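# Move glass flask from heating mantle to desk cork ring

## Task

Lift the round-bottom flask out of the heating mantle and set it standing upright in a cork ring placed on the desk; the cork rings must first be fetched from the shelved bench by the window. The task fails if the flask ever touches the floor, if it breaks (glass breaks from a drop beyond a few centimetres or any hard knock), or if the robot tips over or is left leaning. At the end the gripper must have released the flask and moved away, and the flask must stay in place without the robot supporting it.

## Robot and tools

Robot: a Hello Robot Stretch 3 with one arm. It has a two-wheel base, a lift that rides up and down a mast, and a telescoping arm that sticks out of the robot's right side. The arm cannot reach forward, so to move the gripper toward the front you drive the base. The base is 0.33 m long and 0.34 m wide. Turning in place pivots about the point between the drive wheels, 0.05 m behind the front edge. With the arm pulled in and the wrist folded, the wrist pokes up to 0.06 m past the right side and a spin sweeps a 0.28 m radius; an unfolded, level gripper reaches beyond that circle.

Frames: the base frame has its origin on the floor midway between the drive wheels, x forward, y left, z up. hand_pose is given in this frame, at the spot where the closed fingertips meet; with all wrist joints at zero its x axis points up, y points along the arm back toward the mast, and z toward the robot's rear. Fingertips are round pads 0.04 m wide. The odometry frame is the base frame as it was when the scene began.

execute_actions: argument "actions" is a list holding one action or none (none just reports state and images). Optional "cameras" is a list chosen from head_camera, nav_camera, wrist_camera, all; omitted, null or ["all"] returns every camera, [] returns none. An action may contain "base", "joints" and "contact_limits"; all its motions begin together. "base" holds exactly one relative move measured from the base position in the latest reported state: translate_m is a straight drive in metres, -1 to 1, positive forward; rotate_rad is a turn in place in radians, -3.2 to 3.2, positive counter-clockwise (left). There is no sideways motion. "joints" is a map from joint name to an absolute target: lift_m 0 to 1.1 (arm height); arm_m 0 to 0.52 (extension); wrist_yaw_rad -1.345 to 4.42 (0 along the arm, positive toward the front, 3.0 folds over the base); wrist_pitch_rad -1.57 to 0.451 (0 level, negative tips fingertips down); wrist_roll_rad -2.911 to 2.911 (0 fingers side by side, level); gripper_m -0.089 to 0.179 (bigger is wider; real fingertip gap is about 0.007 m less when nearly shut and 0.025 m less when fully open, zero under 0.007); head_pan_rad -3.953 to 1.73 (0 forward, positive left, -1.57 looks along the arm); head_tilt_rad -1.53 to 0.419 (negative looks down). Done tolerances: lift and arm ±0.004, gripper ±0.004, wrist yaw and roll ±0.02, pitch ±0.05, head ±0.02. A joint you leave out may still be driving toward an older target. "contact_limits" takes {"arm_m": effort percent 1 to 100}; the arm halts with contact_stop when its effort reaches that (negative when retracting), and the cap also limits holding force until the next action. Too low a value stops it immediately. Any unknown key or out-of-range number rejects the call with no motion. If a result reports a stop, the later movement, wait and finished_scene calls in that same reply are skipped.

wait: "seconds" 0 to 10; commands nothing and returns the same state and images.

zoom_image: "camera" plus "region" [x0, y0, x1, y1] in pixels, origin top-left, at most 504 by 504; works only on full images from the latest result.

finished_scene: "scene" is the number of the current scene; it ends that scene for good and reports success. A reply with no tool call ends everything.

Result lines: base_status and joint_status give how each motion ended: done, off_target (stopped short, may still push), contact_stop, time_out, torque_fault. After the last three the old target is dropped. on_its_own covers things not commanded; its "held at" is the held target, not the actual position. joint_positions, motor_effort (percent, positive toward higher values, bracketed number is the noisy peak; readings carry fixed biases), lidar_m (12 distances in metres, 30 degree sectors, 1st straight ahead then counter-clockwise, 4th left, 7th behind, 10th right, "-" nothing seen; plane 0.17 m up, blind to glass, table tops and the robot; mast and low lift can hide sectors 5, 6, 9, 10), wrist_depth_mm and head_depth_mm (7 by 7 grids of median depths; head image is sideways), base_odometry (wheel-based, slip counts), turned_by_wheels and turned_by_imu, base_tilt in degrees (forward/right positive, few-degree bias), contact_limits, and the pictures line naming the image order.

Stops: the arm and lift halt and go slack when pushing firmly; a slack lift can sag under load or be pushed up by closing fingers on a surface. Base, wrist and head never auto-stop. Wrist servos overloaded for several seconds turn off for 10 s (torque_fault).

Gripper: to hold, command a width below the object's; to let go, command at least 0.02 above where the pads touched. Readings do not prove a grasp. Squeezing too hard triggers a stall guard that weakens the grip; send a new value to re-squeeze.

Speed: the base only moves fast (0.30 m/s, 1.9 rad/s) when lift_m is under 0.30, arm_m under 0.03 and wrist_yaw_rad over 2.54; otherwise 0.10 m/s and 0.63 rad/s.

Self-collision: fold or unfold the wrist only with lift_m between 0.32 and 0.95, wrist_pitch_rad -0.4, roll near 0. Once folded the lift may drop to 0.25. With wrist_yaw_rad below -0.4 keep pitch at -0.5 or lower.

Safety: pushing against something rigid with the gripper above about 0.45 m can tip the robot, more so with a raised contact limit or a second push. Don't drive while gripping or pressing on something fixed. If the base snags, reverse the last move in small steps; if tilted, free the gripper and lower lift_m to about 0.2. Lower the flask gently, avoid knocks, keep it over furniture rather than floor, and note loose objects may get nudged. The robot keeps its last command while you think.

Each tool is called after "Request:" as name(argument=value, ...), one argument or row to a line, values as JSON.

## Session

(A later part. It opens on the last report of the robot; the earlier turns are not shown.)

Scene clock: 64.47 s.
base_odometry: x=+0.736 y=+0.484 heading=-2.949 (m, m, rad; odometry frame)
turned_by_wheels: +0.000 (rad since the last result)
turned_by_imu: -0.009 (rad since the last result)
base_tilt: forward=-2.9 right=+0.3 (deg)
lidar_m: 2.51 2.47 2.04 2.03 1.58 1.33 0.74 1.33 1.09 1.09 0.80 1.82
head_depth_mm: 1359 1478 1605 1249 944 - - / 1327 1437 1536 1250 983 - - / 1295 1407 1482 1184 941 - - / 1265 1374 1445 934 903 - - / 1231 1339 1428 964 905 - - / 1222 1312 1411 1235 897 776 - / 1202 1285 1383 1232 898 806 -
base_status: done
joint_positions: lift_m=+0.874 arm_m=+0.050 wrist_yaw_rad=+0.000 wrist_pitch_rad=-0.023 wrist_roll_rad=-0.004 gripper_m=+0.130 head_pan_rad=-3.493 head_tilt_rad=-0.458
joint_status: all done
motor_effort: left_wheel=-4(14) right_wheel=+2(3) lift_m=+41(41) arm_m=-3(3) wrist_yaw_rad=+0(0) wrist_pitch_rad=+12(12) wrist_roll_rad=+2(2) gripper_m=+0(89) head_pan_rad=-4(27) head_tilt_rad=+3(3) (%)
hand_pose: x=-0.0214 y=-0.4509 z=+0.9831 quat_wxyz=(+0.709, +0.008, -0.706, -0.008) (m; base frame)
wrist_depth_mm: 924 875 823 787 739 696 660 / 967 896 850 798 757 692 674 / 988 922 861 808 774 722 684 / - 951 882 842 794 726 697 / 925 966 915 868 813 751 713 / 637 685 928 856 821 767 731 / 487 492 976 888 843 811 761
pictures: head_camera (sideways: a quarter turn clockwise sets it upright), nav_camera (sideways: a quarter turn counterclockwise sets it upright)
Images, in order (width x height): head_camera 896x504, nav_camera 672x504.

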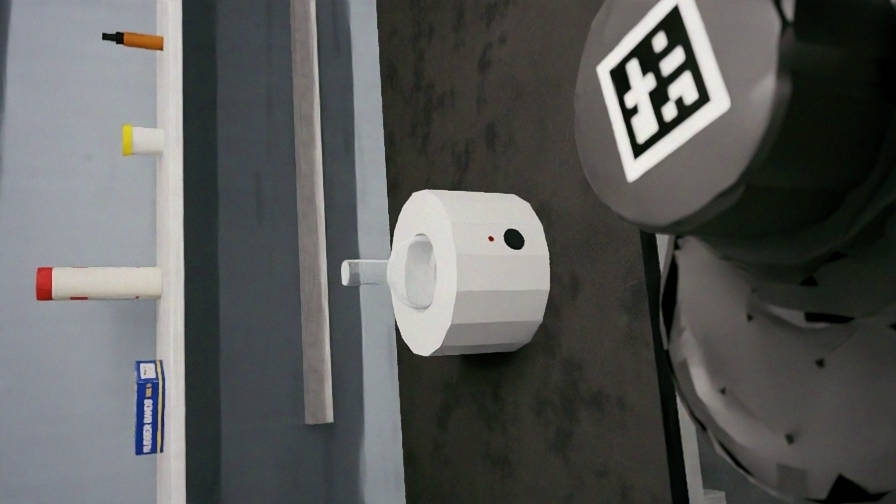

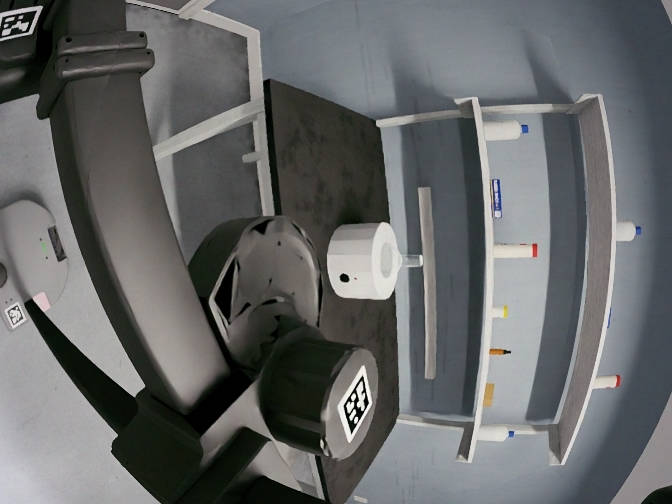

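Request:
execute_actions(
  actions=[
    {"base":{"translate_m":-0.08}},
  ],
  cameras=[],
)

Request:
execute_actions(
  actions=[
    {"base":{"rotate_rad":-1.945},"joints":{"head_pan_rad":-1.57,"head_tilt_rad":-0.5,"arm_m":0.28}},
  ],
  cameras=["head_camera","wrist_camera"],
)

Scene clock: 67.10 s.
base_odometry: x=+0.814 y=+0.499 heading=-2.950 (m, m, rad; odometry frame)
turned_by_wheels: +0.000 (rad since the last result)
turned_by_imu: -0.001 (rad since the last result)
base_tilt: forward=-2.9 right=+0.3 (deg)
lidar_m: 2.89 2.49 2.06 2.05 1.25 1.25 0.66 0.67 1.08 1.07 0.84 1.88
head_depth_mm: 1277 1374 1469 1257 941 - - / 1253 1362 1460 1249 978 - - / 1229 1325 1426 969 903 - - / 1162 1303 1383 977 860 - - / 1184 1278 1335 967 878 - - / 1154 1237 1307 1231 899 748 - / 1137 1220 1305 1237 897 727 -
base_status: done
joint_positions: lift_m=+0.874 arm_m=+0.050 wrist_yaw_rad=+0.000 wrist_pitch_rad=-0.023 wrist_roll_rad=-0.004 gripper_m=+0.130 head_pan_rad=-3.493 head_tilt_rad=-0.458
joint_status: not commanded
motor_effort: left_wheel=-5(12) right_wheel=+2(4) lift_m=+41(41) arm_m=-3(2) wrist_yaw_rad=+0(0) wrist_pitch_rad=+12(12) wrist_roll_rad=+2(2) gripper_m=+0(1) head_pan_rad=-4(4) head_tilt_rad=+2(2) (%)
hand_pose: x=-0.0214 y=-0.4509 z=+0.9831 quat_wxyz=(+0.709, +0.008, -0.706, -0.008) (m; base frame)
wrist_depth_mm: 918 865 827 769 694 674 639 / 917 890 820 794 717 691 658 / 965 905 857 803 736 712 671 / - 933 878 837 763 719 681 / 914 945 908 829 771 733 713 / 635 670 922 870 795 745 731 / 486 - 958 899 809 782 729
pictures: none
No camera images: the call's "cameras" was empty. Leave "cameras" out to get every camera's image.

Scene clock: 71.17 s.
base_odometry: x=+0.814 y=+0.499 heading=+1.389 (m, m, rad; odometry frame)
turned_by_wheels: -1.945 (rad since the last result)
turned_by_imu: -1.937 (rad since the last result)
base_tilt: forward=-2.9 right=+0.3 (deg)
lidar_m: 1.07 1.10 0.84 1.89 3.25 2.28 2.04 1.25 1.37 1.24 0.66 1.21
head_depth_mm: 1288 1414 1514 1160 - - 1382 / 1253 1372 1437 1289 - 1580 1378 / 1241 1335 1446 1274 - 1574 1379 / 1197 1302 1424 990 - 1530 1372 / 1173 1271 1380 936 857 779 1379 / 1147 1251 1362 1140 855 740 1381 / 1120 1208 1315 1149 848 739 1365
base_status: done
joint_positions: lift_m=+0.874 arm_m=+0.280 wrist_yaw_rad=+0.000 wrist_pitch_rad=-0.023 wrist_roll_rad=-0.004 gripper_m=+0.130 head_pan_rad=-1.577 head_tilt_rad=-0.494
joint_status: all done
motor_effort: left_wheel=+4(11) right_wheel=-3(6) lift_m=+41(41) arm_m=+1(1) wrist_yaw_rad=+1(1) wrist_pitch_rad=+12(12) wrist_roll_rad=+2(2) gripper_m=+0(0) head_pan_rad=+4(55) head_tilt_rad=-2(8) (%)
hand_pose: x=-0.0214 y=-0.6804 z=+0.9831 quat_wxyz=(+0.709, +0.008, -0.706, -0.008) (m; base frame)
wrist_depth_mm: 519 509 530 532 575 855 920 / 694 769 786 836 851 812 761 / 727 772 822 846 875 949 - / 751 775 814 857 922 964 - / 770 808 831 462 925 - 965 / 548 595 320 306 333 672 636 / 421 412 307 263 291 442 473
pictures: head_camera (sideways: a quarter turn clockwise sets it upright), wrist_camera
Images, in order (width x height): head_camera 896x504, wrist_camera 644x364.

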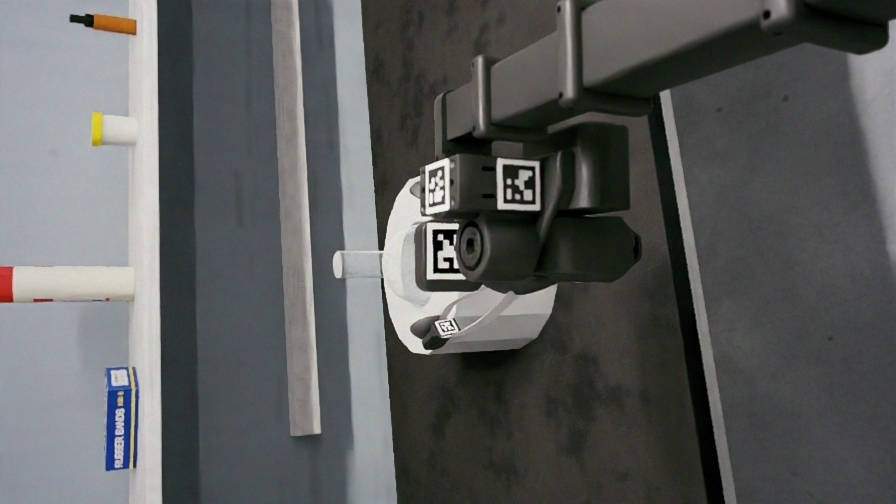

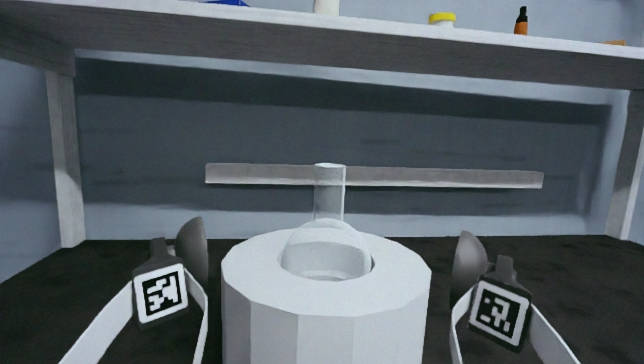

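Request:
execute_actions(
  actions=[
    {"joints":{"arm_m":0.47,"gripper_m":0.09}},
  ],
  cameras=["wrist_camera"],
)

Scene clock: 73.97 s.
base_odometry: x=+0.814 y=+0.499 heading=+1.389 (m, m, rad; odometry frame)
turned_by_wheels: +0.000 (rad since the last result)
turned_by_imu: +0.000 (rad since the last result)
base_tilt: forward=-2.9 right=+0.3 (deg)
lidar_m: 1.07 1.10 0.84 1.89 3.26 2.28 2.05 1.25 1.37 1.24 0.66 1.20
head_depth_mm: 1277 1396 1532 1166 - - 1352 / 1245 1383 1456 1290 815 1574 1373 / 1229 1335 1393 1006 860 1563 1375 / 1183 1302 1328 - 853 1537 1368 / 1166 1267 1372 890 855 774 1383 / 1143 1237 1347 1143 851 746 1376 / 1120 1222 1317 1140 851 742 1372
base_status: not commanded
joint_positions: lift_m=+0.874 arm_m=+0.470 wrist_yaw_rad=+0.000 wrist_pitch_rad=-0.023 wrist_roll_rad=-0.004 gripper_m=+0.090 head_pan_rad=-1.577 head_tilt_rad=-0.494
joint_status: all done
motor_effort: left_wheel=+4(4) right_wheel=-3(2) lift_m=+41(41) arm_m=+2(0) wrist_yaw_rad=+1(2) wrist_pitch_rad=+12(12) wrist_roll_rad=+2(2) gripper_m=+0(86) head_pan_rad=+5(5) head_tilt_rad=-3(3) (%)
hand_pose: x=-0.0214 y=-0.8704 z=+0.9831 quat_wxyz=(+0.709, +0.008, -0.706, -0.008) (m; base frame)
wrist_depth_mm: 549 512 489 474 450 434 417 / 571 599 620 655 688 713 766 / 582 613 641 673 701 741 787 / 592 620 647 671 711 680 803 / 616 643 670 701 735 798 845 / 547 560 561 584 597 626 634 / 419 422 224 241 232 460 468
pictures: wrist_camera
Images, in order (width x height): wrist_camera 644x364.

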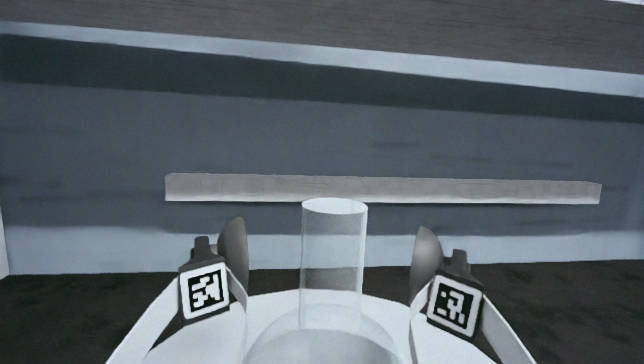

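Request:
execute_actions(
  actions=[
    {"base":{"translate_m":-0.002},"joints":{"arm_m":0.474,"lift_m":0.871,"gripper_m":0.06}},
  ],
  cameras=["wrist_camera"],
)

Request:
execute_actions(
  actions=[
    {"joints":{"gripper_m":-0.012}},
  ],
  cameras=["wrist_camera"],
)

Scene clock: 75.50 s.
base_odometry: x=+0.814 y=+0.497 heading=+1.389 (m, m, rad; odometry frame)
turned_by_wheels: +0.000 (rad since the last result)
turned_by_imu: +0.000 (rad since the last result)
base_tilt: forward=-2.9 right=+0.3 (deg)
lidar_m: 1.07 1.10 0.84 1.89 3.02 2.28 2.05 1.25 1.37 1.24 0.66 1.21
head_depth_mm: 1284 1404 1522 1167 930 - 1338 / 1254 1364 1453 1287 - 1572 1389 / 1228 1326 1394 1025 858 1592 1381 / 1205 1302 1332 - 854 1521 1371 / 1167 1276 1377 884 853 779 1363 / 1137 1250 1353 1149 852 745 1365 / 1117 1220 1313 1145 848 741 1370
base_status: done
joint_positions: lift_m=+0.872 arm_m=+0.474 wrist_yaw_rad=+0.000 wrist_pitch_rad=-0.023 wrist_roll_rad=-0.004 gripper_m=+0.060 head_pan_rad=-1.577 head_tilt_rad=-0.494
joint_status: all done
motor_effort: left_wheel=+5(7) right_wheel=-3(9) lift_m=+11(41) arm_m=+2(1) wrist_yaw_rad=+1(1) wrist_pitch_rad=+12(12) wrist_roll_rad=+2(2) gripper_m=+1(86) head_pan_rad=+4(4) head_tilt_rad=-2(3) (%)
hand_pose: x=-0.0214 y=-0.8743 z=+0.9806 quat_wxyz=(+0.709, +0.008, -0.706, -0.008) (m; base frame)
wrist_depth_mm: 551 518 494 481 461 445 426 / 567 591 621 652 678 716 758 / 576 606 641 670 706 733 789 / 595 625 649 672 704 750 822 / 613 630 670 721 755 794 848 / 543 555 - 584 632 606 634 / 415 423 220 237 224 459 465
pictures: wrist_camera
Images, in order (width x height): wrist_camera 644x364.

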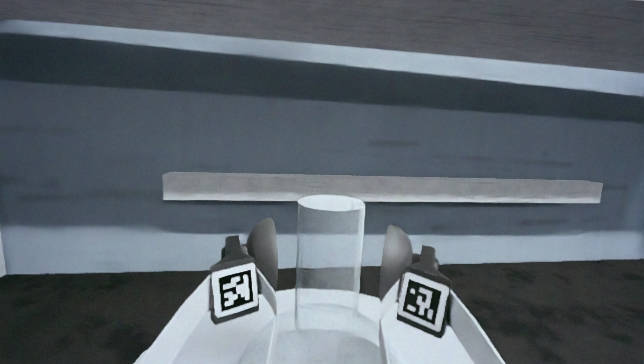

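Scene clock: 76.70 s.
base_odometry: x=+0.814 y=+0.497 heading=+1.389 (m, m, rad; odometry frame)
turned_by_wheels: +0.000 (rad since the last result)
turned_by_imu: +0.000 (rad since the last result)
base_tilt: forward=-2.9 right=+0.3 (deg)
lidar_m: 1.07 1.10 0.84 1.89 3.04 2.28 2.04 1.25 1.37 1.24 0.66 1.21
head_depth_mm: 1283 1409 1510 1164 929 - 1343 / 1249 1374 1460 1291 - 1564 1375 / 1236 1344 1389 1027 856 1570 1380 / 1200 1302 1344 - 854 1533 1377 / 1171 1281 1387 887 857 782 1375 / 1144 1245 1346 1147 850 743 1376 / 1130 1219 1313 1145 849 741 1363
base_status: not commanded
joint_positions: lift_m=+0.872 arm_m=+0.474 wrist_yaw_rad=+0.000 wrist_pitch_rad=-0.023 wrist_roll_rad=-0.004 gripper_m=-0.011 head_pan_rad=-1.577 head_tilt_rad=-0.494
joint_status: all done
motor_effort: left_wheel=+5(4) right_wheel=-3(3) lift_m=+11(11) arm_m=+2(2) wrist_yaw_rad=+1(1) wrist_pitch_rad=+12(12) wrist_roll_rad=+2(2) gripper_m=-22(97) head_pan_rad=+4(3) head_tilt_rad=-3(3) (%)
hand_pose: x=-0.0214 y=-0.8743 z=+0.9806 quat_wxyz=(+0.709, +0.008, -0.706, -0.008) (m; base frame)
wrist_depth_mm: 551 521 504 482 462 442 425 / 566 590 617 660 677 716 744 / 577 606 633 668 689 732 786 / 600 616 640 675 714 743 798 / 611 636 663 709 757 783 845 / 543 548 604 581 645 609 643 / 416 422 221 237 221 454 461
pictures: wrist_camera
Images, in order (width x height): wrist_camera 644x364.

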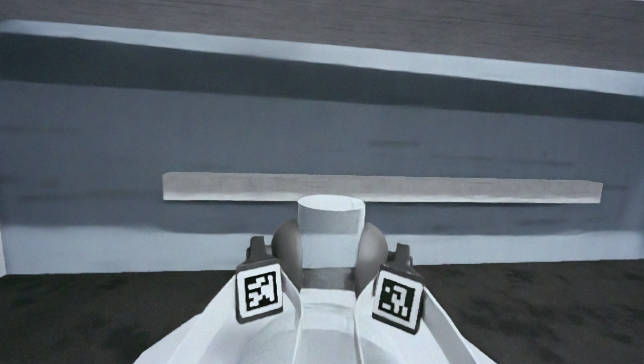

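Request:
execute_actions(
  actions=[
    {"joints":{"lift_m":0.98}},
  ],
  cameras=["wrist_camera","head_camera"],
)

Request:
execute_actions(
  actions=[
    {"base":{"translate_m":0.17},"joints":{"arm_m":0.15,"wrist_yaw_rad":0.6,"head_pan_rad":0.3,"head_tilt_rad":-0.8}},
  ],
  cameras=["wrist_camera","nav_camera"],
)

Scene clock: 79.17 s.
base_odometry: x=+0.814 y=+0.497 heading=+1.389 (m, m, rad; odometry frame)
turned_by_wheels: +0.000 (rad since the last result)
turned_by_imu: +0.000 (rad since the last result)
base_tilt: forward=-2.9 right=+0.2 (deg)
lidar_m: 1.07 1.10 0.84 1.89 3.01 2.28 2.04 1.25 1.37 1.25 0.66 1.21
head_depth_mm: 1282 1397 1472 - 831 1617 1375 / 1255 1353 - 1157 859 1573 1384 / 1231 1316 1443 1004 858 1575 1368 / 1197 1285 - 849 855 1529 1384 / 1166 1276 1393 889 858 781 1375 / 1146 1248 1360 1141 851 744 1373 / 1118 1209 1320 1147 849 743 1369
base_status: not commanded
joint_positions: lift_m=+0.979 arm_m=+0.474 wrist_yaw_rad=+0.000 wrist_pitch_rad=-0.032 wrist_roll_rad=-0.004 gripper_m=-0.008 head_pan_rad=-1.577 head_tilt_rad=-0.494
joint_status: all done
motor_effort: left_wheel=+4(5) right_wheel=-3(3) lift_m=+43(47) arm_m=+2(1) wrist_yaw_rad=+0(1) wrist_pitch_rad=+17(18) wrist_roll_rad=+2(2) gripper_m=-20(20) head_pan_rad=+5(4) head_tilt_rad=-3(2) (%)
hand_pose: x=-0.0214 y=-0.8740 z=+1.0855 quat_wxyz=(+0.709, +0.012, -0.705, -0.012) (m; base frame)
wrist_depth_mm: 545 567 597 619 663 706 733 / 428 385 348 323 368 428 405 / 584 605 636 670 707 746 767 / 595 616 649 682 720 768 807 / 613 639 619 646 675 691 841 / 626 656 676 728 770 802 870 / 561 569 578 594 586 622 635
pictures: head_camera (sideways: a quarter turn clockwise sets it upright), wrist_camera
Images, in order (width x height): head_camera 896x504, wrist_camera 644x364.

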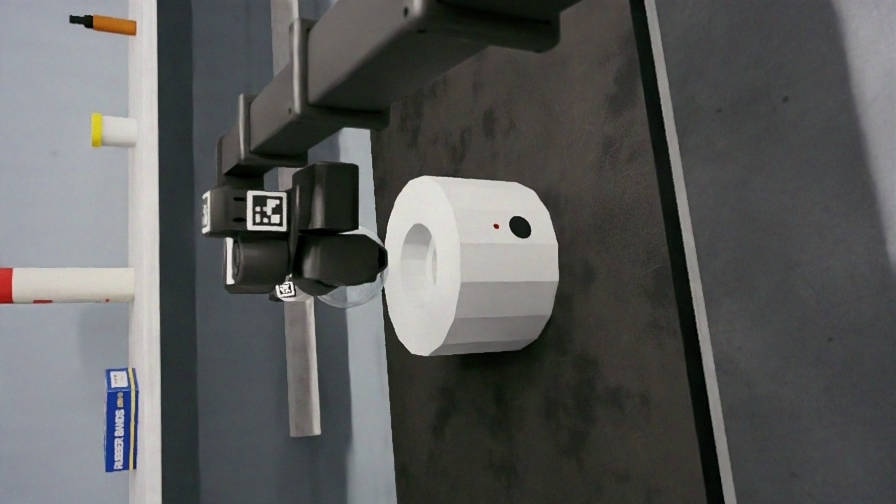

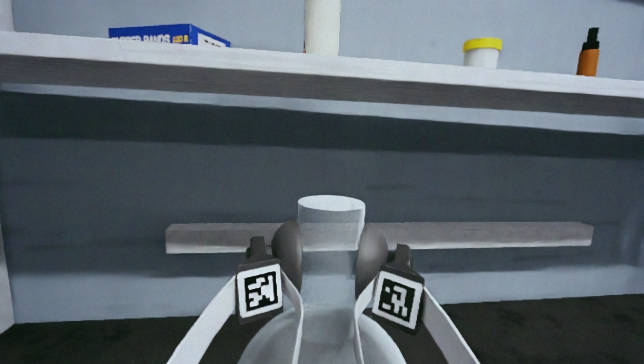

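Scene clock: 82.77 s.
base_odometry: x=+0.845 y=+0.664 heading=+1.389 (m, m, rad; odometry frame)
turned_by_wheels: +0.000 (rad since the last result)
turned_by_imu: +0.000 (rad since the last result)
base_tilt: forward=-2.9 right=+0.3 (deg)
lidar_m: 0.90 0.94 0.75 1.87 2.63 2.46 2.21 1.39 1.34 1.21 0.58 1.02
head_depth_mm: 781 883 1021 1191 1455 1361 1198 / 787 885 1028 1210 1457 1347 1187 / 787 896 1032 1216 1468 1353 1182 / 803 911 1051 1234 1468 1347 1182 / 816 925 1073 1272 1478 1332 1176 / 822 934 1088 1281 1473 1334 1181 / 828 939 1086 1291 1484 1337 1174
base_status: done
joint_positions: lift_m=+0.979 arm_m=+0.150 wrist_yaw_rad=+0.601 wrist_pitch_rad=-0.033 wrist_roll_rad=-0.004 gripper_m=-0.008 head_pan_rad=+0.293 head_tilt_rad=-0.790
joint_status: all done
motor_effort: left_wheel=+4(10) right_wheel=-3(5) lift_m=+42(43) arm_m=-2(3) wrist_yaw_rad=+0(4) wrist_pitch_rad=+18(17) wrist_roll_rad=+2(2) gripper_m=-20(21) head_pan_rad=+5(53) head_tilt_rad=-5(20) (%)
hand_pose: x=+0.1228 y=-0.5059 z=+1.0854 quat_wxyz=(+0.680, +0.220, -0.670, +0.198) (m; base frame)
wrist_depth_mm: 775 972 - 966 860 782 722 / 792 - - - 828 796 710 / 793 - - - 870 823 733 / 797 - - - 916 845 758 / 812 - - - 936 853 761 / 821 - - - 848 816 774 / 829 - - - 577 620 617
pictures: nav_camera (sideways: a quarter turn counterclockwise sets it upright), wrist_camera
Images, in order (width x height): nav_camera 672x504, wrist_camera 644x364.

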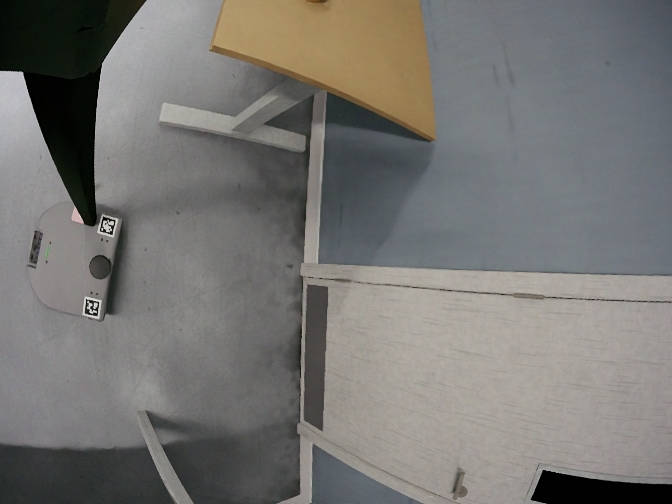

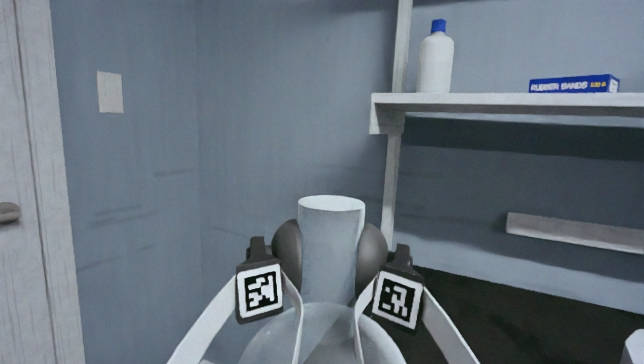

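Request:
execute_actions(
  actions=[
    {"base":{"rotate_rad":2.795},"joints":{"lift_m":0.85,"arm_m":0.2,"head_pan_rad":-1.4,"head_tilt_rad":-0.6}},
  ],
  cameras=["head_camera"],
)

Request:
execute_actions(
  actions=[
    {"joints":{"lift_m":0.805,"arm_m":0.465}},
  ],
  cameras=["head_camera"],
)

Request:
zoom_image(
  camera="head_camera",
  region=[290,200,500,350],
)

Scene clock: 88.60 s.
base_odometry: x=+0.845 y=+0.664 heading=-2.099 (m, m, rad; odometry frame)
turned_by_wheels: +2.795 (rad since the last result)
turned_by_imu: +2.783 (rad since the last result)
base_tilt: forward=-2.9 right=+0.3 (deg)
lidar_m: 2.30 2.21 1.38 1.26 0.58 1.34 0.95 0.90 0.96 0.75 1.87 2.93
head_depth_mm: 1273 1348 1349 1090 - 1515 1291 / 1475 1566 1421 1075 - 1131 1255 / 1734 1842 1397 1114 - 1472 1249 / 2118 2102 1392 1079 776 1407 1244 / 2662 2823 1383 1019 806 1427 1276 / 3001 3283 1379 1060 1778 1523 1281 / 2957 3124 1551 2313 1845 1498 1273
base_status: done
joint_positions: lift_m=+0.851 arm_m=+0.200 wrist_yaw_rad=+0.600 wrist_pitch_rad=-0.033 wrist_roll_rad=-0.004 gripper_m=-0.008 head_pan_rad=-1.393 head_tilt_rad=-0.606
joint_status: all done
motor_effort: left_wheel=-5(13) right_wheel=+3(7) lift_m=+13(36) arm_m=+1(2) wrist_yaw_rad=+0(0) wrist_pitch_rad=+18(18) wrist_roll_rad=+2(2) gripper_m=-20(20) head_pan_rad=-4(51) head_tilt_rad=+2(15) (%)
hand_pose: x=+0.1227 y=-0.5555 z=+0.9569 quat_wxyz=(+0.680, +0.220, -0.670, +0.198) (m; base frame)
wrist_depth_mm: - - - - - - 953 / - - - - - - 951 / - - - - - - 935 / - - - - - - 930 / - - - - 955 939 877 / - - - 625 677 644 661 / - - - 494 430 475 489
pictures: head_camera (sideways: a quarter turn clockwise sets it upright)
Images, in order (width x height): head_camera 896x504.

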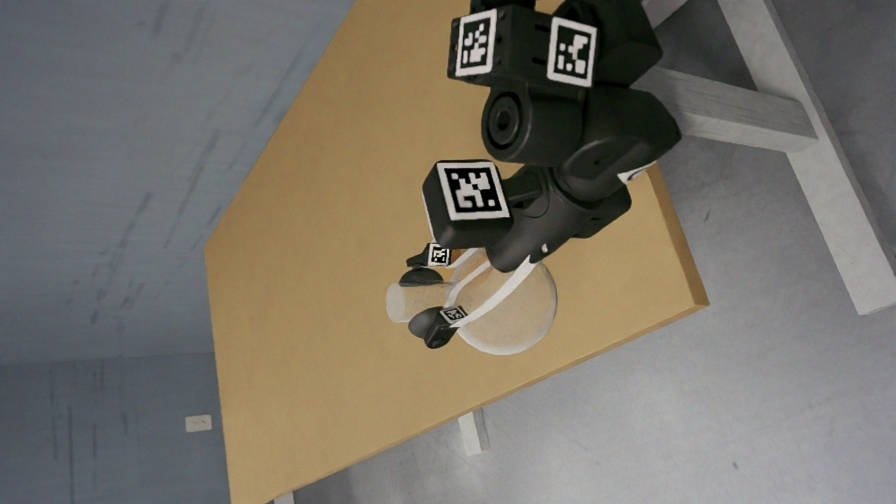

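Scene clock: 91.77 s.
base_odometry: x=+0.845 y=+0.664 heading=-2.099 (m, m, rad; odometry frame)
turned_by_wheels: +0.000 (rad since the last result)
turned_by_imu: +0.000 (rad since the last result)
base_tilt: forward=-2.9 right=+0.3 (deg)
lidar_m: 2.30 2.21 1.39 1.26 0.58 1.34 0.95 0.90 0.97 0.75 1.87 2.93
head_depth_mm: 1276 1352 1384 - 836 1500 1282 / 1464 1555 1502 957 809 1124 1260 / 1716 1839 1493 951 807 1479 1241 / 2105 2070 1485 980 805 1413 1259 / 2686 2774 1394 1017 803 1435 1270 / 3102 3257 1390 1056 1744 1492 1271 / 2975 3123 1547 2295 1827 1487 1274
base_status: not commanded
joint_positions: lift_m=+0.806 arm_m=+0.465 wrist_yaw_rad=+0.600 wrist_pitch_rad=-0.034 wrist_roll_rad=-0.004 gripper_m=-0.008 head_pan_rad=-1.393 head_tilt_rad=-0.606
joint_status: all done
motor_effort: left_wheel=-5(6) right_wheel=+3(2) lift_m=+12(12) arm_m=+2(2) wrist_yaw_rad=+1(0) wrist_pitch_rad=+18(18) wrist_roll_rad=+2(2) gripper_m=-20(20) head_pan_rad=-3(5) head_tilt_rad=+2(2) (%)
hand_pose: x=+0.1226 y=-0.8205 z=+0.9117 quat_wxyz=(+0.681, +0.220, -0.670, +0.198) (m; base frame)
wrist_depth_mm: - - - - - - 783 / - - - - - - 784 / - - - - - - 770 / - - - - - - 760 / - - - 786 807 810 715 / - - - 526 575 545 562 / - - 386 395 382 408 417
pictures: head_camera (sideways: a quarter turn clockwise sets it upright)
Images, in order (width x height): head_camera 896x504.

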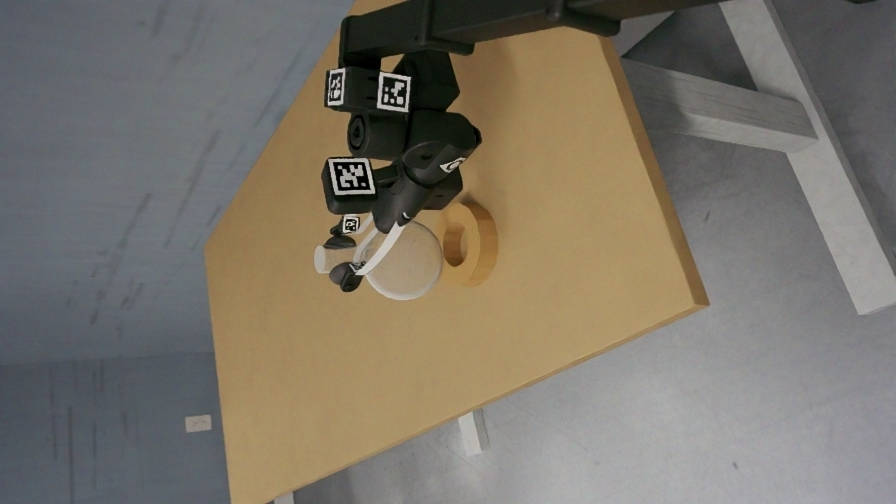

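Region (290, 200, 500, 350) of head_camera's 896x504 image, scaled by 2.400, with more detail than that image has; it fills the top 360 rows of this view, and the rest is white.

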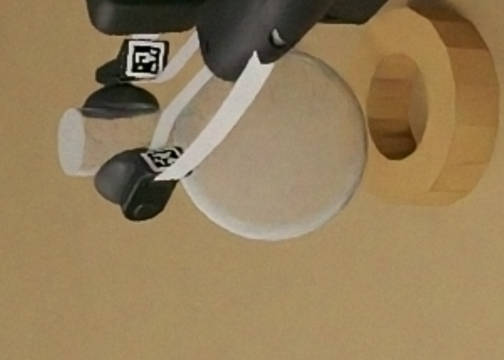

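Request:
execute_actions(
  actions=[
    {"base":{"translate_m":-0.022},"joints":{"lift_m":0.786,"arm_m":0.457}},
  ],
  cameras=["head_camera"],
)

Request:
zoom_image(
  camera="head_camera",
  region=[300,190,510,340],
)

Scene clock: 93.73 s.
base_odometry: x=+0.856 y=+0.683 heading=-2.099 (m, m, rad; odometry frame)
turned_by_wheels: +0.000 (rad since the last result)
turned_by_imu: +0.000 (rad since the last result)
base_tilt: forward=-3.0 right=+0.3 (deg)
lidar_m: 2.32 2.23 1.40 1.25 0.56 1.31 0.93 0.89 0.95 0.74 1.88 2.94
head_depth_mm: 1243 1314 1345 - 850 1513 1288 / 1442 1521 1481 - 833 1134 1258 / 1702 1808 1481 947 806 1476 1243 / 2051 2088 1473 967 807 1441 1248 / 2620 2683 1393 1019 802 1439 1286 / 3121 3325 1389 1013 1733 1508 1285 / 2970 3141 1533 2209 1810 1508 1280
base_status: done
joint_positions: lift_m=+0.787 arm_m=+0.457 wrist_yaw_rad=+0.600 wrist_pitch_rad=-0.034 wrist_roll_rad=-0.004 gripper_m=-0.008 head_pan_rad=-1.393 head_tilt_rad=-0.606
joint_status: all done
motor_effort: left_wheel=-6(13) right_wheel=+2(4) lift_m=+12(12) arm_m=-2(4) wrist_yaw_rad=+1(0) wrist_pitch_rad=+18(18) wrist_roll_rad=+2(2) gripper_m=-20(21) head_pan_rad=-4(4) head_tilt_rad=+2(2) (%)
hand_pose: x=+0.1226 y=-0.8130 z=+0.8927 quat_wxyz=(+0.681, +0.220, -0.670, +0.198) (m; base frame)
wrist_depth_mm: - - - - - - 776 / - - - - - - 762 / - - - - - - 764 / - - - - - - 759 / - - - 745 748 758 694 / - - 498 485 528 509 514 / - - 358 365 353 381 385
pictures: head_camera (sideways: a quarter turn clockwise sets it upright)
Images, in order (width x height): head_camera 896x504.

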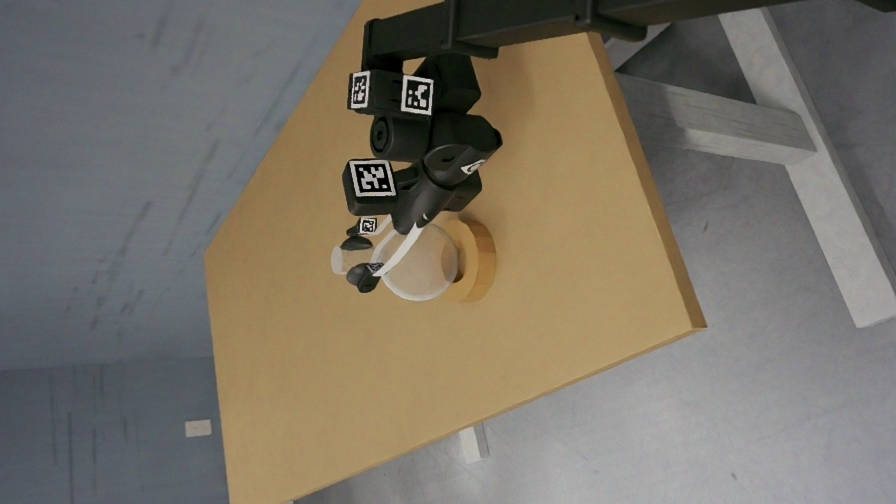

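Region (300, 190, 510, 340) of head_camera's 896x504 image, scaled by 2.400, with more detail than that image has; it fills the top 360 rows of this view, and the rest is white.

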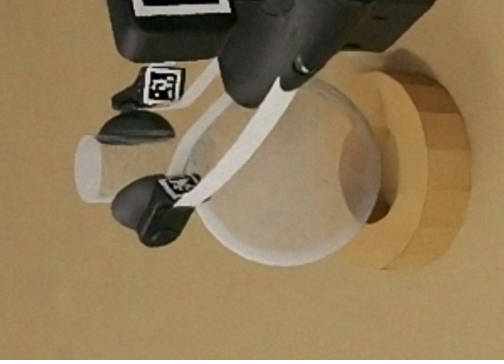

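Request:
execute_actions(
  actions=[
    {"joints":{"lift_m":0.772}},
  ],
  cameras=["head_camera"],
)

Request:
zoom_image(
  camera="head_camera",
  region=[300,190,510,340],
)

Scene clock: 94.80 s.
base_odometry: x=+0.856 y=+0.683 heading=-2.099 (m, m, rad; odometry frame)
turned_by_wheels: +0.000 (rad since the last result)
turned_by_imu: +0.000 (rad since the last result)
base_tilt: forward=-2.9 right=+0.3 (deg)
lidar_m: 2.32 2.23 1.40 1.25 0.56 1.31 0.93 0.89 0.95 0.74 1.88 2.95
head_depth_mm: 1247 1326 1335 - 860 1491 1286 / 1436 1535 1410 - 826 1132 1258 / 1695 1798 1431 - 804 1467 1249 / 2029 2075 1395 964 804 1428 1248 / 2625 2713 1402 1019 800 1426 1276 / 3049 3235 1384 1015 1712 1500 1287 / 2936 3108 1539 2226 1831 1502 1282
base_status: not commanded
joint_positions: lift_m=+0.773 arm_m=+0.457 wrist_yaw_rad=+0.600 wrist_pitch_rad=-0.033 wrist_roll_rad=-0.004 gripper_m=-0.008 head_pan_rad=-1.393 head_tilt_rad=-0.606
joint_status: all done
motor_effort: left_wheel=-6(6) right_wheel=+3(3) lift_m=+12(9) arm_m=-2(2) wrist_yaw_rad=+2(1) wrist_pitch_rad=+17(18) wrist_roll_rad=+2(2) gripper_m=-20(20) head_pan_rad=-3(4) head_tilt_rad=+2(2) (%)
hand_pose: x=+0.1227 y=-0.8130 z=+0.8790 quat_wxyz=(+0.680, +0.220, -0.670, +0.198) (m; base frame)
wrist_depth_mm: - - - - - - 770 / - - - - - - 754 / - - - - - - 758 / - - - - - - 746 / - - - 707 710 720 673 / - - 474 456 488 476 497 / - 368 338 346 336 360 367
pictures: head_camera (sideways: a quarter turn clockwise sets it upright)
Images, in order (width x height): head_camera 896x504.

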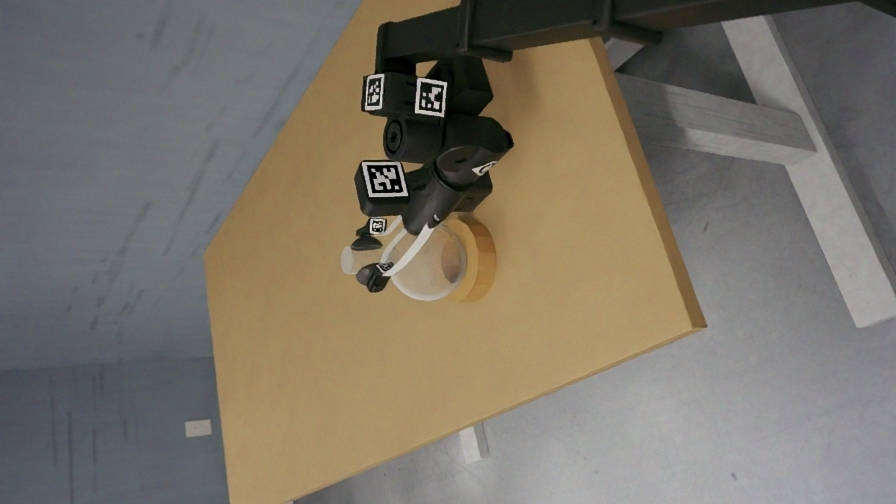

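Region (300, 190, 510, 340) of head_camera's 896x504 image, scaled by 2.400, with more detail than that image has; it fills the top 360 rows of this view, and the rest is white.

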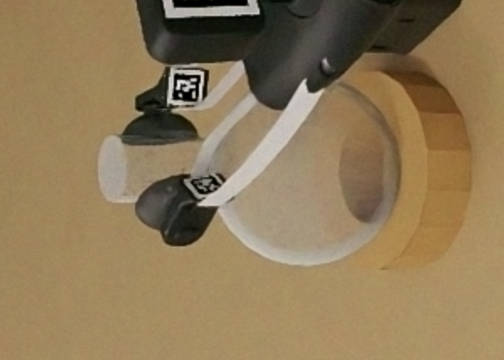

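Just touching. Settle a little more, then open.

Request:
execute_actions(
  actions=[
    {"joints":{"lift_m":0.769,"arm_m":0.46}},
  ],
  cameras=["wrist_camera"],
)

Request:
execute_actions(
  actions=[
    {"joints":{"gripper_m":0.06}},
  ],
  cameras=["head_camera","wrist_camera"],
)

Scene clock: 95.67 s.
base_odometry: x=+0.856 y=+0.683 heading=-2.099 (m, m, rad; odometry frame)
turned_by_wheels: +0.000 (rad since the last result)
turned_by_imu: +0.000 (rad since the last result)
base_tilt: forward=-2.9 right=+0.3 (deg)
lidar_m: 2.32 2.23 1.40 1.25 0.56 1.31 0.93 0.89 0.95 0.74 1.88 2.94
head_depth_mm: 1250 1330 1340 - 860 1495 1295 / 1431 1526 1409 - 833 1138 1259 / 1690 1794 1436 - 805 1482 1250 / 2046 2065 1403 972 801 1439 1243 / 2592 2662 1386 1014 799 1436 1273 / 3066 3300 1394 1015 1711 1506 1272 / 2992 3175 1535 2198 1832 1501 1287
base_status: not commanded
joint_positions: lift_m=+0.770 arm_m=+0.460 wrist_yaw_rad=+0.600 wrist_pitch_rad=-0.028 wrist_roll_rad=-0.004 gripper_m=-0.008 head_pan_rad=-1.393 head_tilt_rad=-0.606
joint_status: all done
motor_effort: left_wheel=-6(6) right_wheel=+3(3) lift_m=+11(8) arm_m=+2(2) wrist_yaw_rad=+1(2) wrist_pitch_rad=+15(17) wrist_roll_rad=+2(2) gripper_m=-21(20) head_pan_rad=-4(4) head_tilt_rad=+2(2) (%)
hand_pose: x=+0.1228 y=-0.8157 z=+0.8774 quat_wxyz=(+0.680, +0.218, -0.671, +0.200) (m; base frame)
wrist_depth_mm: - - - - - - 769 / - - - - - - 757 / - - - - - - 756 / - - - - - - 749 / - - - 736 716 726 687 / - - 473 459 491 478 496 / - 370 337 347 335 356 361
pictures: wrist_camera
Images, in order (width x height): wrist_camera 644x364.

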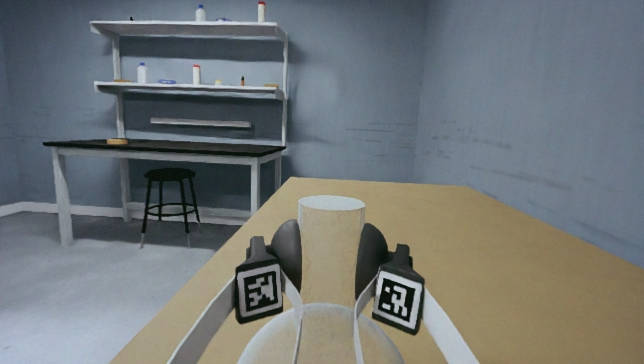

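Scene clock: 96.83 s.
base_odometry: x=+0.856 y=+0.683 heading=-2.099 (m, m, rad; odometry frame)
turned_by_wheels: +0.000 (rad since the last result)
turned_by_imu: +0.000 (rad since the last result)
base_tilt: forward=-2.9 right=+0.3 (deg)
lidar_m: 2.32 2.23 1.40 1.25 0.56 1.31 0.93 0.88 0.95 0.74 1.88 2.94
head_depth_mm: 1260 1309 1335 - 860 1493 1282 / 1447 1531 1414 - 832 1132 1261 / 1686 1794 1441 - 801 1475 1250 / 2060 2089 1425 969 808 1446 1247 / 2653 2668 1398 1018 801 1429 1283 / 3075 3352 1384 1020 1720 1510 1273 / 2938 3178 1537 2211 1813 1503 1280
base_status: not commanded
joint_positions: lift_m=+0.770 arm_m=+0.460 wrist_yaw_rad=+0.600 wrist_pitch_rad=-0.025 wrist_roll_rad=-0.004 gripper_m=+0.060 head_pan_rad=-1.393 head_tilt_rad=-0.606
joint_status: all done
motor_effort: left_wheel=-5(5) right_wheel=+3(3) lift_m=+11(11) arm_m=+2(2) wrist_yaw_rad=+0(1) wrist_pitch_rad=+13(15) wrist_roll_rad=+2(2) gripper_m=+0(87) head_pan_rad=-4(4) head_tilt_rad=+3(2) (%)
hand_pose: x=+0.1228 y=-0.8157 z=+0.8781 quat_wxyz=(+0.680, +0.217, -0.671, +0.201) (m; base frame)
wrist_depth_mm: - - - - - - 762 / - - - - - - 752 / - - - - - - 751 / - - - - - - 743 / - - - 682 773 730 699 / - - - 464 502 486 499 / - - 341 347 337 361 368
pictures: head_camera (sideways: a quarter turn clockwise sets it upright), wrist_camera
Images, in order (width x height): head_camera 896x504, wrist_camera 644x364.

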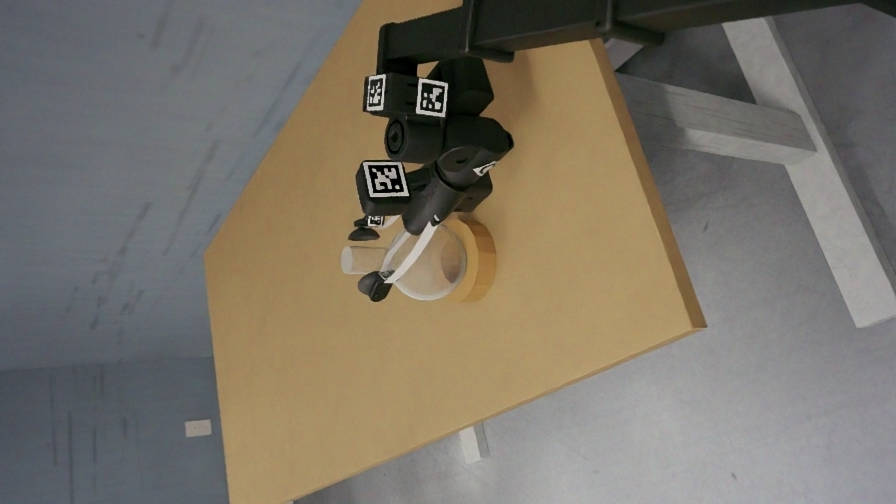

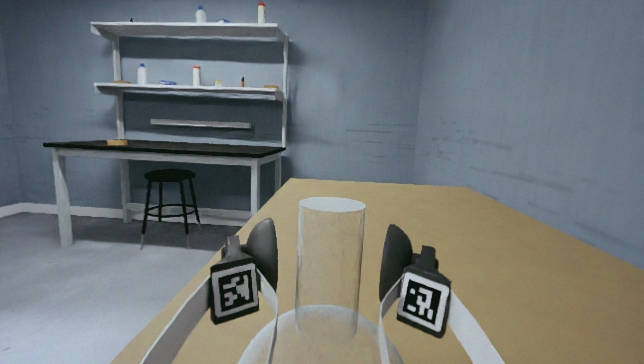

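Request:
execute_actions(
  actions=[
    {"joints":{"gripper_m":0.14,"lift_m":0.85}},
  ],
  cameras=[],
)

Request:
execute_actions(
  actions=[
    {"joints":{"arm_m":0.03}},
  ],
  cameras=["head_camera"],
)

Scene clock: 98.70 s.
base_odometry: x=+0.856 y=+0.683 heading=-2.099 (m, m, rad; odometry frame)
turned_by_wheels: +0.000 (rad since the last result)
turned_by_imu: +0.000 (rad since the last result)
base_tilt: forward=-2.8 right=+0.3 (deg)
lidar_m: 2.32 2.23 1.40 1.25 0.56 1.32 0.93 0.88 0.94 0.74 1.88 2.95
head_depth_mm: 1249 1311 1352 988 861 1514 1287 / 1452 1531 1565 986 831 1131 1263 / 1709 1792 1662 992 803 1484 1266 / 2064 2079 1484 982 808 1439 1255 / 2616 2683 1395 1011 801 1431 1286 / 3041 3335 1387 1008 1717 1485 1279 / 2960 3177 1535 2229 1850 1507 1280
base_status: not commanded
joint_positions: lift_m=+0.849 arm_m=+0.460 wrist_yaw_rad=+0.600 wrist_pitch_rad=-0.024 wrist_roll_rad=-0.004 gripper_m=+0.140 head_pan_rad=-1.393 head_tilt_rad=-0.606
joint_status: all done
motor_effort: left_wheel=-6(5) right_wheel=+3(3) lift_m=+41(43) arm_m=+2(2) wrist_yaw_rad=+1(1) wrist_pitch_rad=+13(13) wrist_roll_rad=+2(2) gripper_m=+0(91) head_pan_rad=-4(3) head_tilt_rad=+2(2) (%)
hand_pose: x=+0.1228 y=-0.8158 z=+0.9578 quat_wxyz=(+0.680, +0.217, -0.672, +0.201) (m; base frame)
wrist_depth_mm: - - - - - - 752 / - - - - - - 768 / - - - - - - 751 / - - - - - - 752 / - - - 910 957 - 737 / - - 650 613 628 - 656 / - - 464 466 475 451 495
pictures: none
No camera images: the call's "cameras" was empty. Leave "cameras" out to get every camera's image.

Scene clock: 103.07 s.
base_odometry: x=+0.856 y=+0.683 heading=-2.099 (m, m, rad; odometry frame)
turned_by_wheels: +0.000 (rad since the last result)
turned_by_imu: -0.001 (rad since the last result)
base_tilt: forward=-3.0 right=+0.3 (deg)
lidar_m: 2.32 2.23 1.40 1.25 0.56 1.32 0.93 0.88 0.95 0.74 1.88 2.94
head_depth_mm: 1258 1313 1339 1037 866 1526 - / 1438 1538 1406 1028 837 1143 - / 1698 1811 1394 1020 806 1503 - / 2052 2072 1396 988 782 - - / 2618 2703 1390 1015 805 1430 1280 / 3041 3300 1386 1013 1726 1508 1280 / 3006 3187 1539 2239 1869 1504 1286
base_status: not commanded
joint_positions: lift_m=+0.849 arm_m=+0.030 wrist_yaw_rad=+0.600 wrist_pitch_rad=-0.023 wrist_roll_rad=-0.004 gripper_m=+0.140 head_pan_rad=-1.393 head_tilt_rad=-0.606
joint_status: all done
motor_effort: left_wheel=-6(6) right_wheel=+3(3) lift_m=+41(41) arm_m=-3(3) wrist_yaw_rad=-1(0) wrist_pitch_rad=+12(13) wrist_roll_rad=+2(2) gripper_m=+0(0) head_pan_rad=-4(3) head_tilt_rad=+2(2) (%)
hand_pose: x=+0.1230 y=-0.3862 z=+0.9579 quat_wxyz=(+0.679, +0.217, -0.671, +0.201) (m; base frame)
wrist_depth_mm: - - - - - - - / - - - - - - - / - - - - - - - / - - - - - - - / - - - - 963 - 933 / - - - - 639 - 678 / - - - - 477 457 504
pictures: head_camera (sideways: a quarter turn clockwise sets it upright)
Images, in order (width x height): head_camera 896x504.

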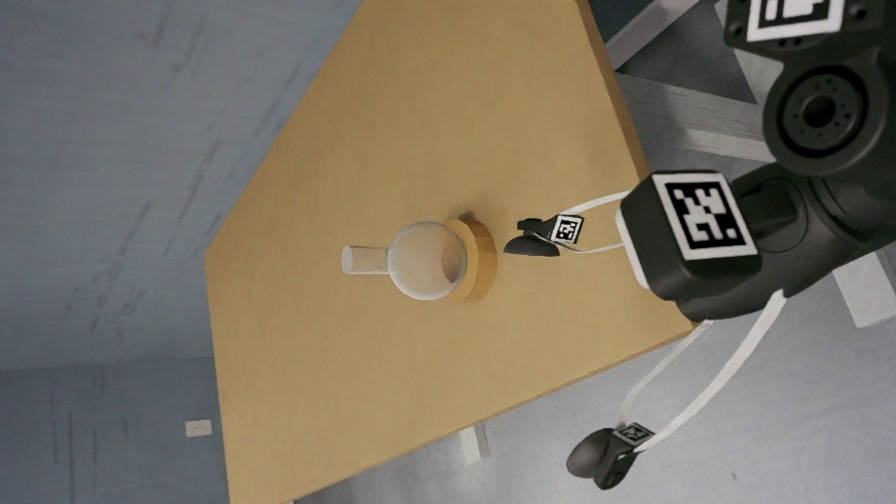

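Request:
finished_scene(
  scene=2,
)

The scene is finished: the task was done.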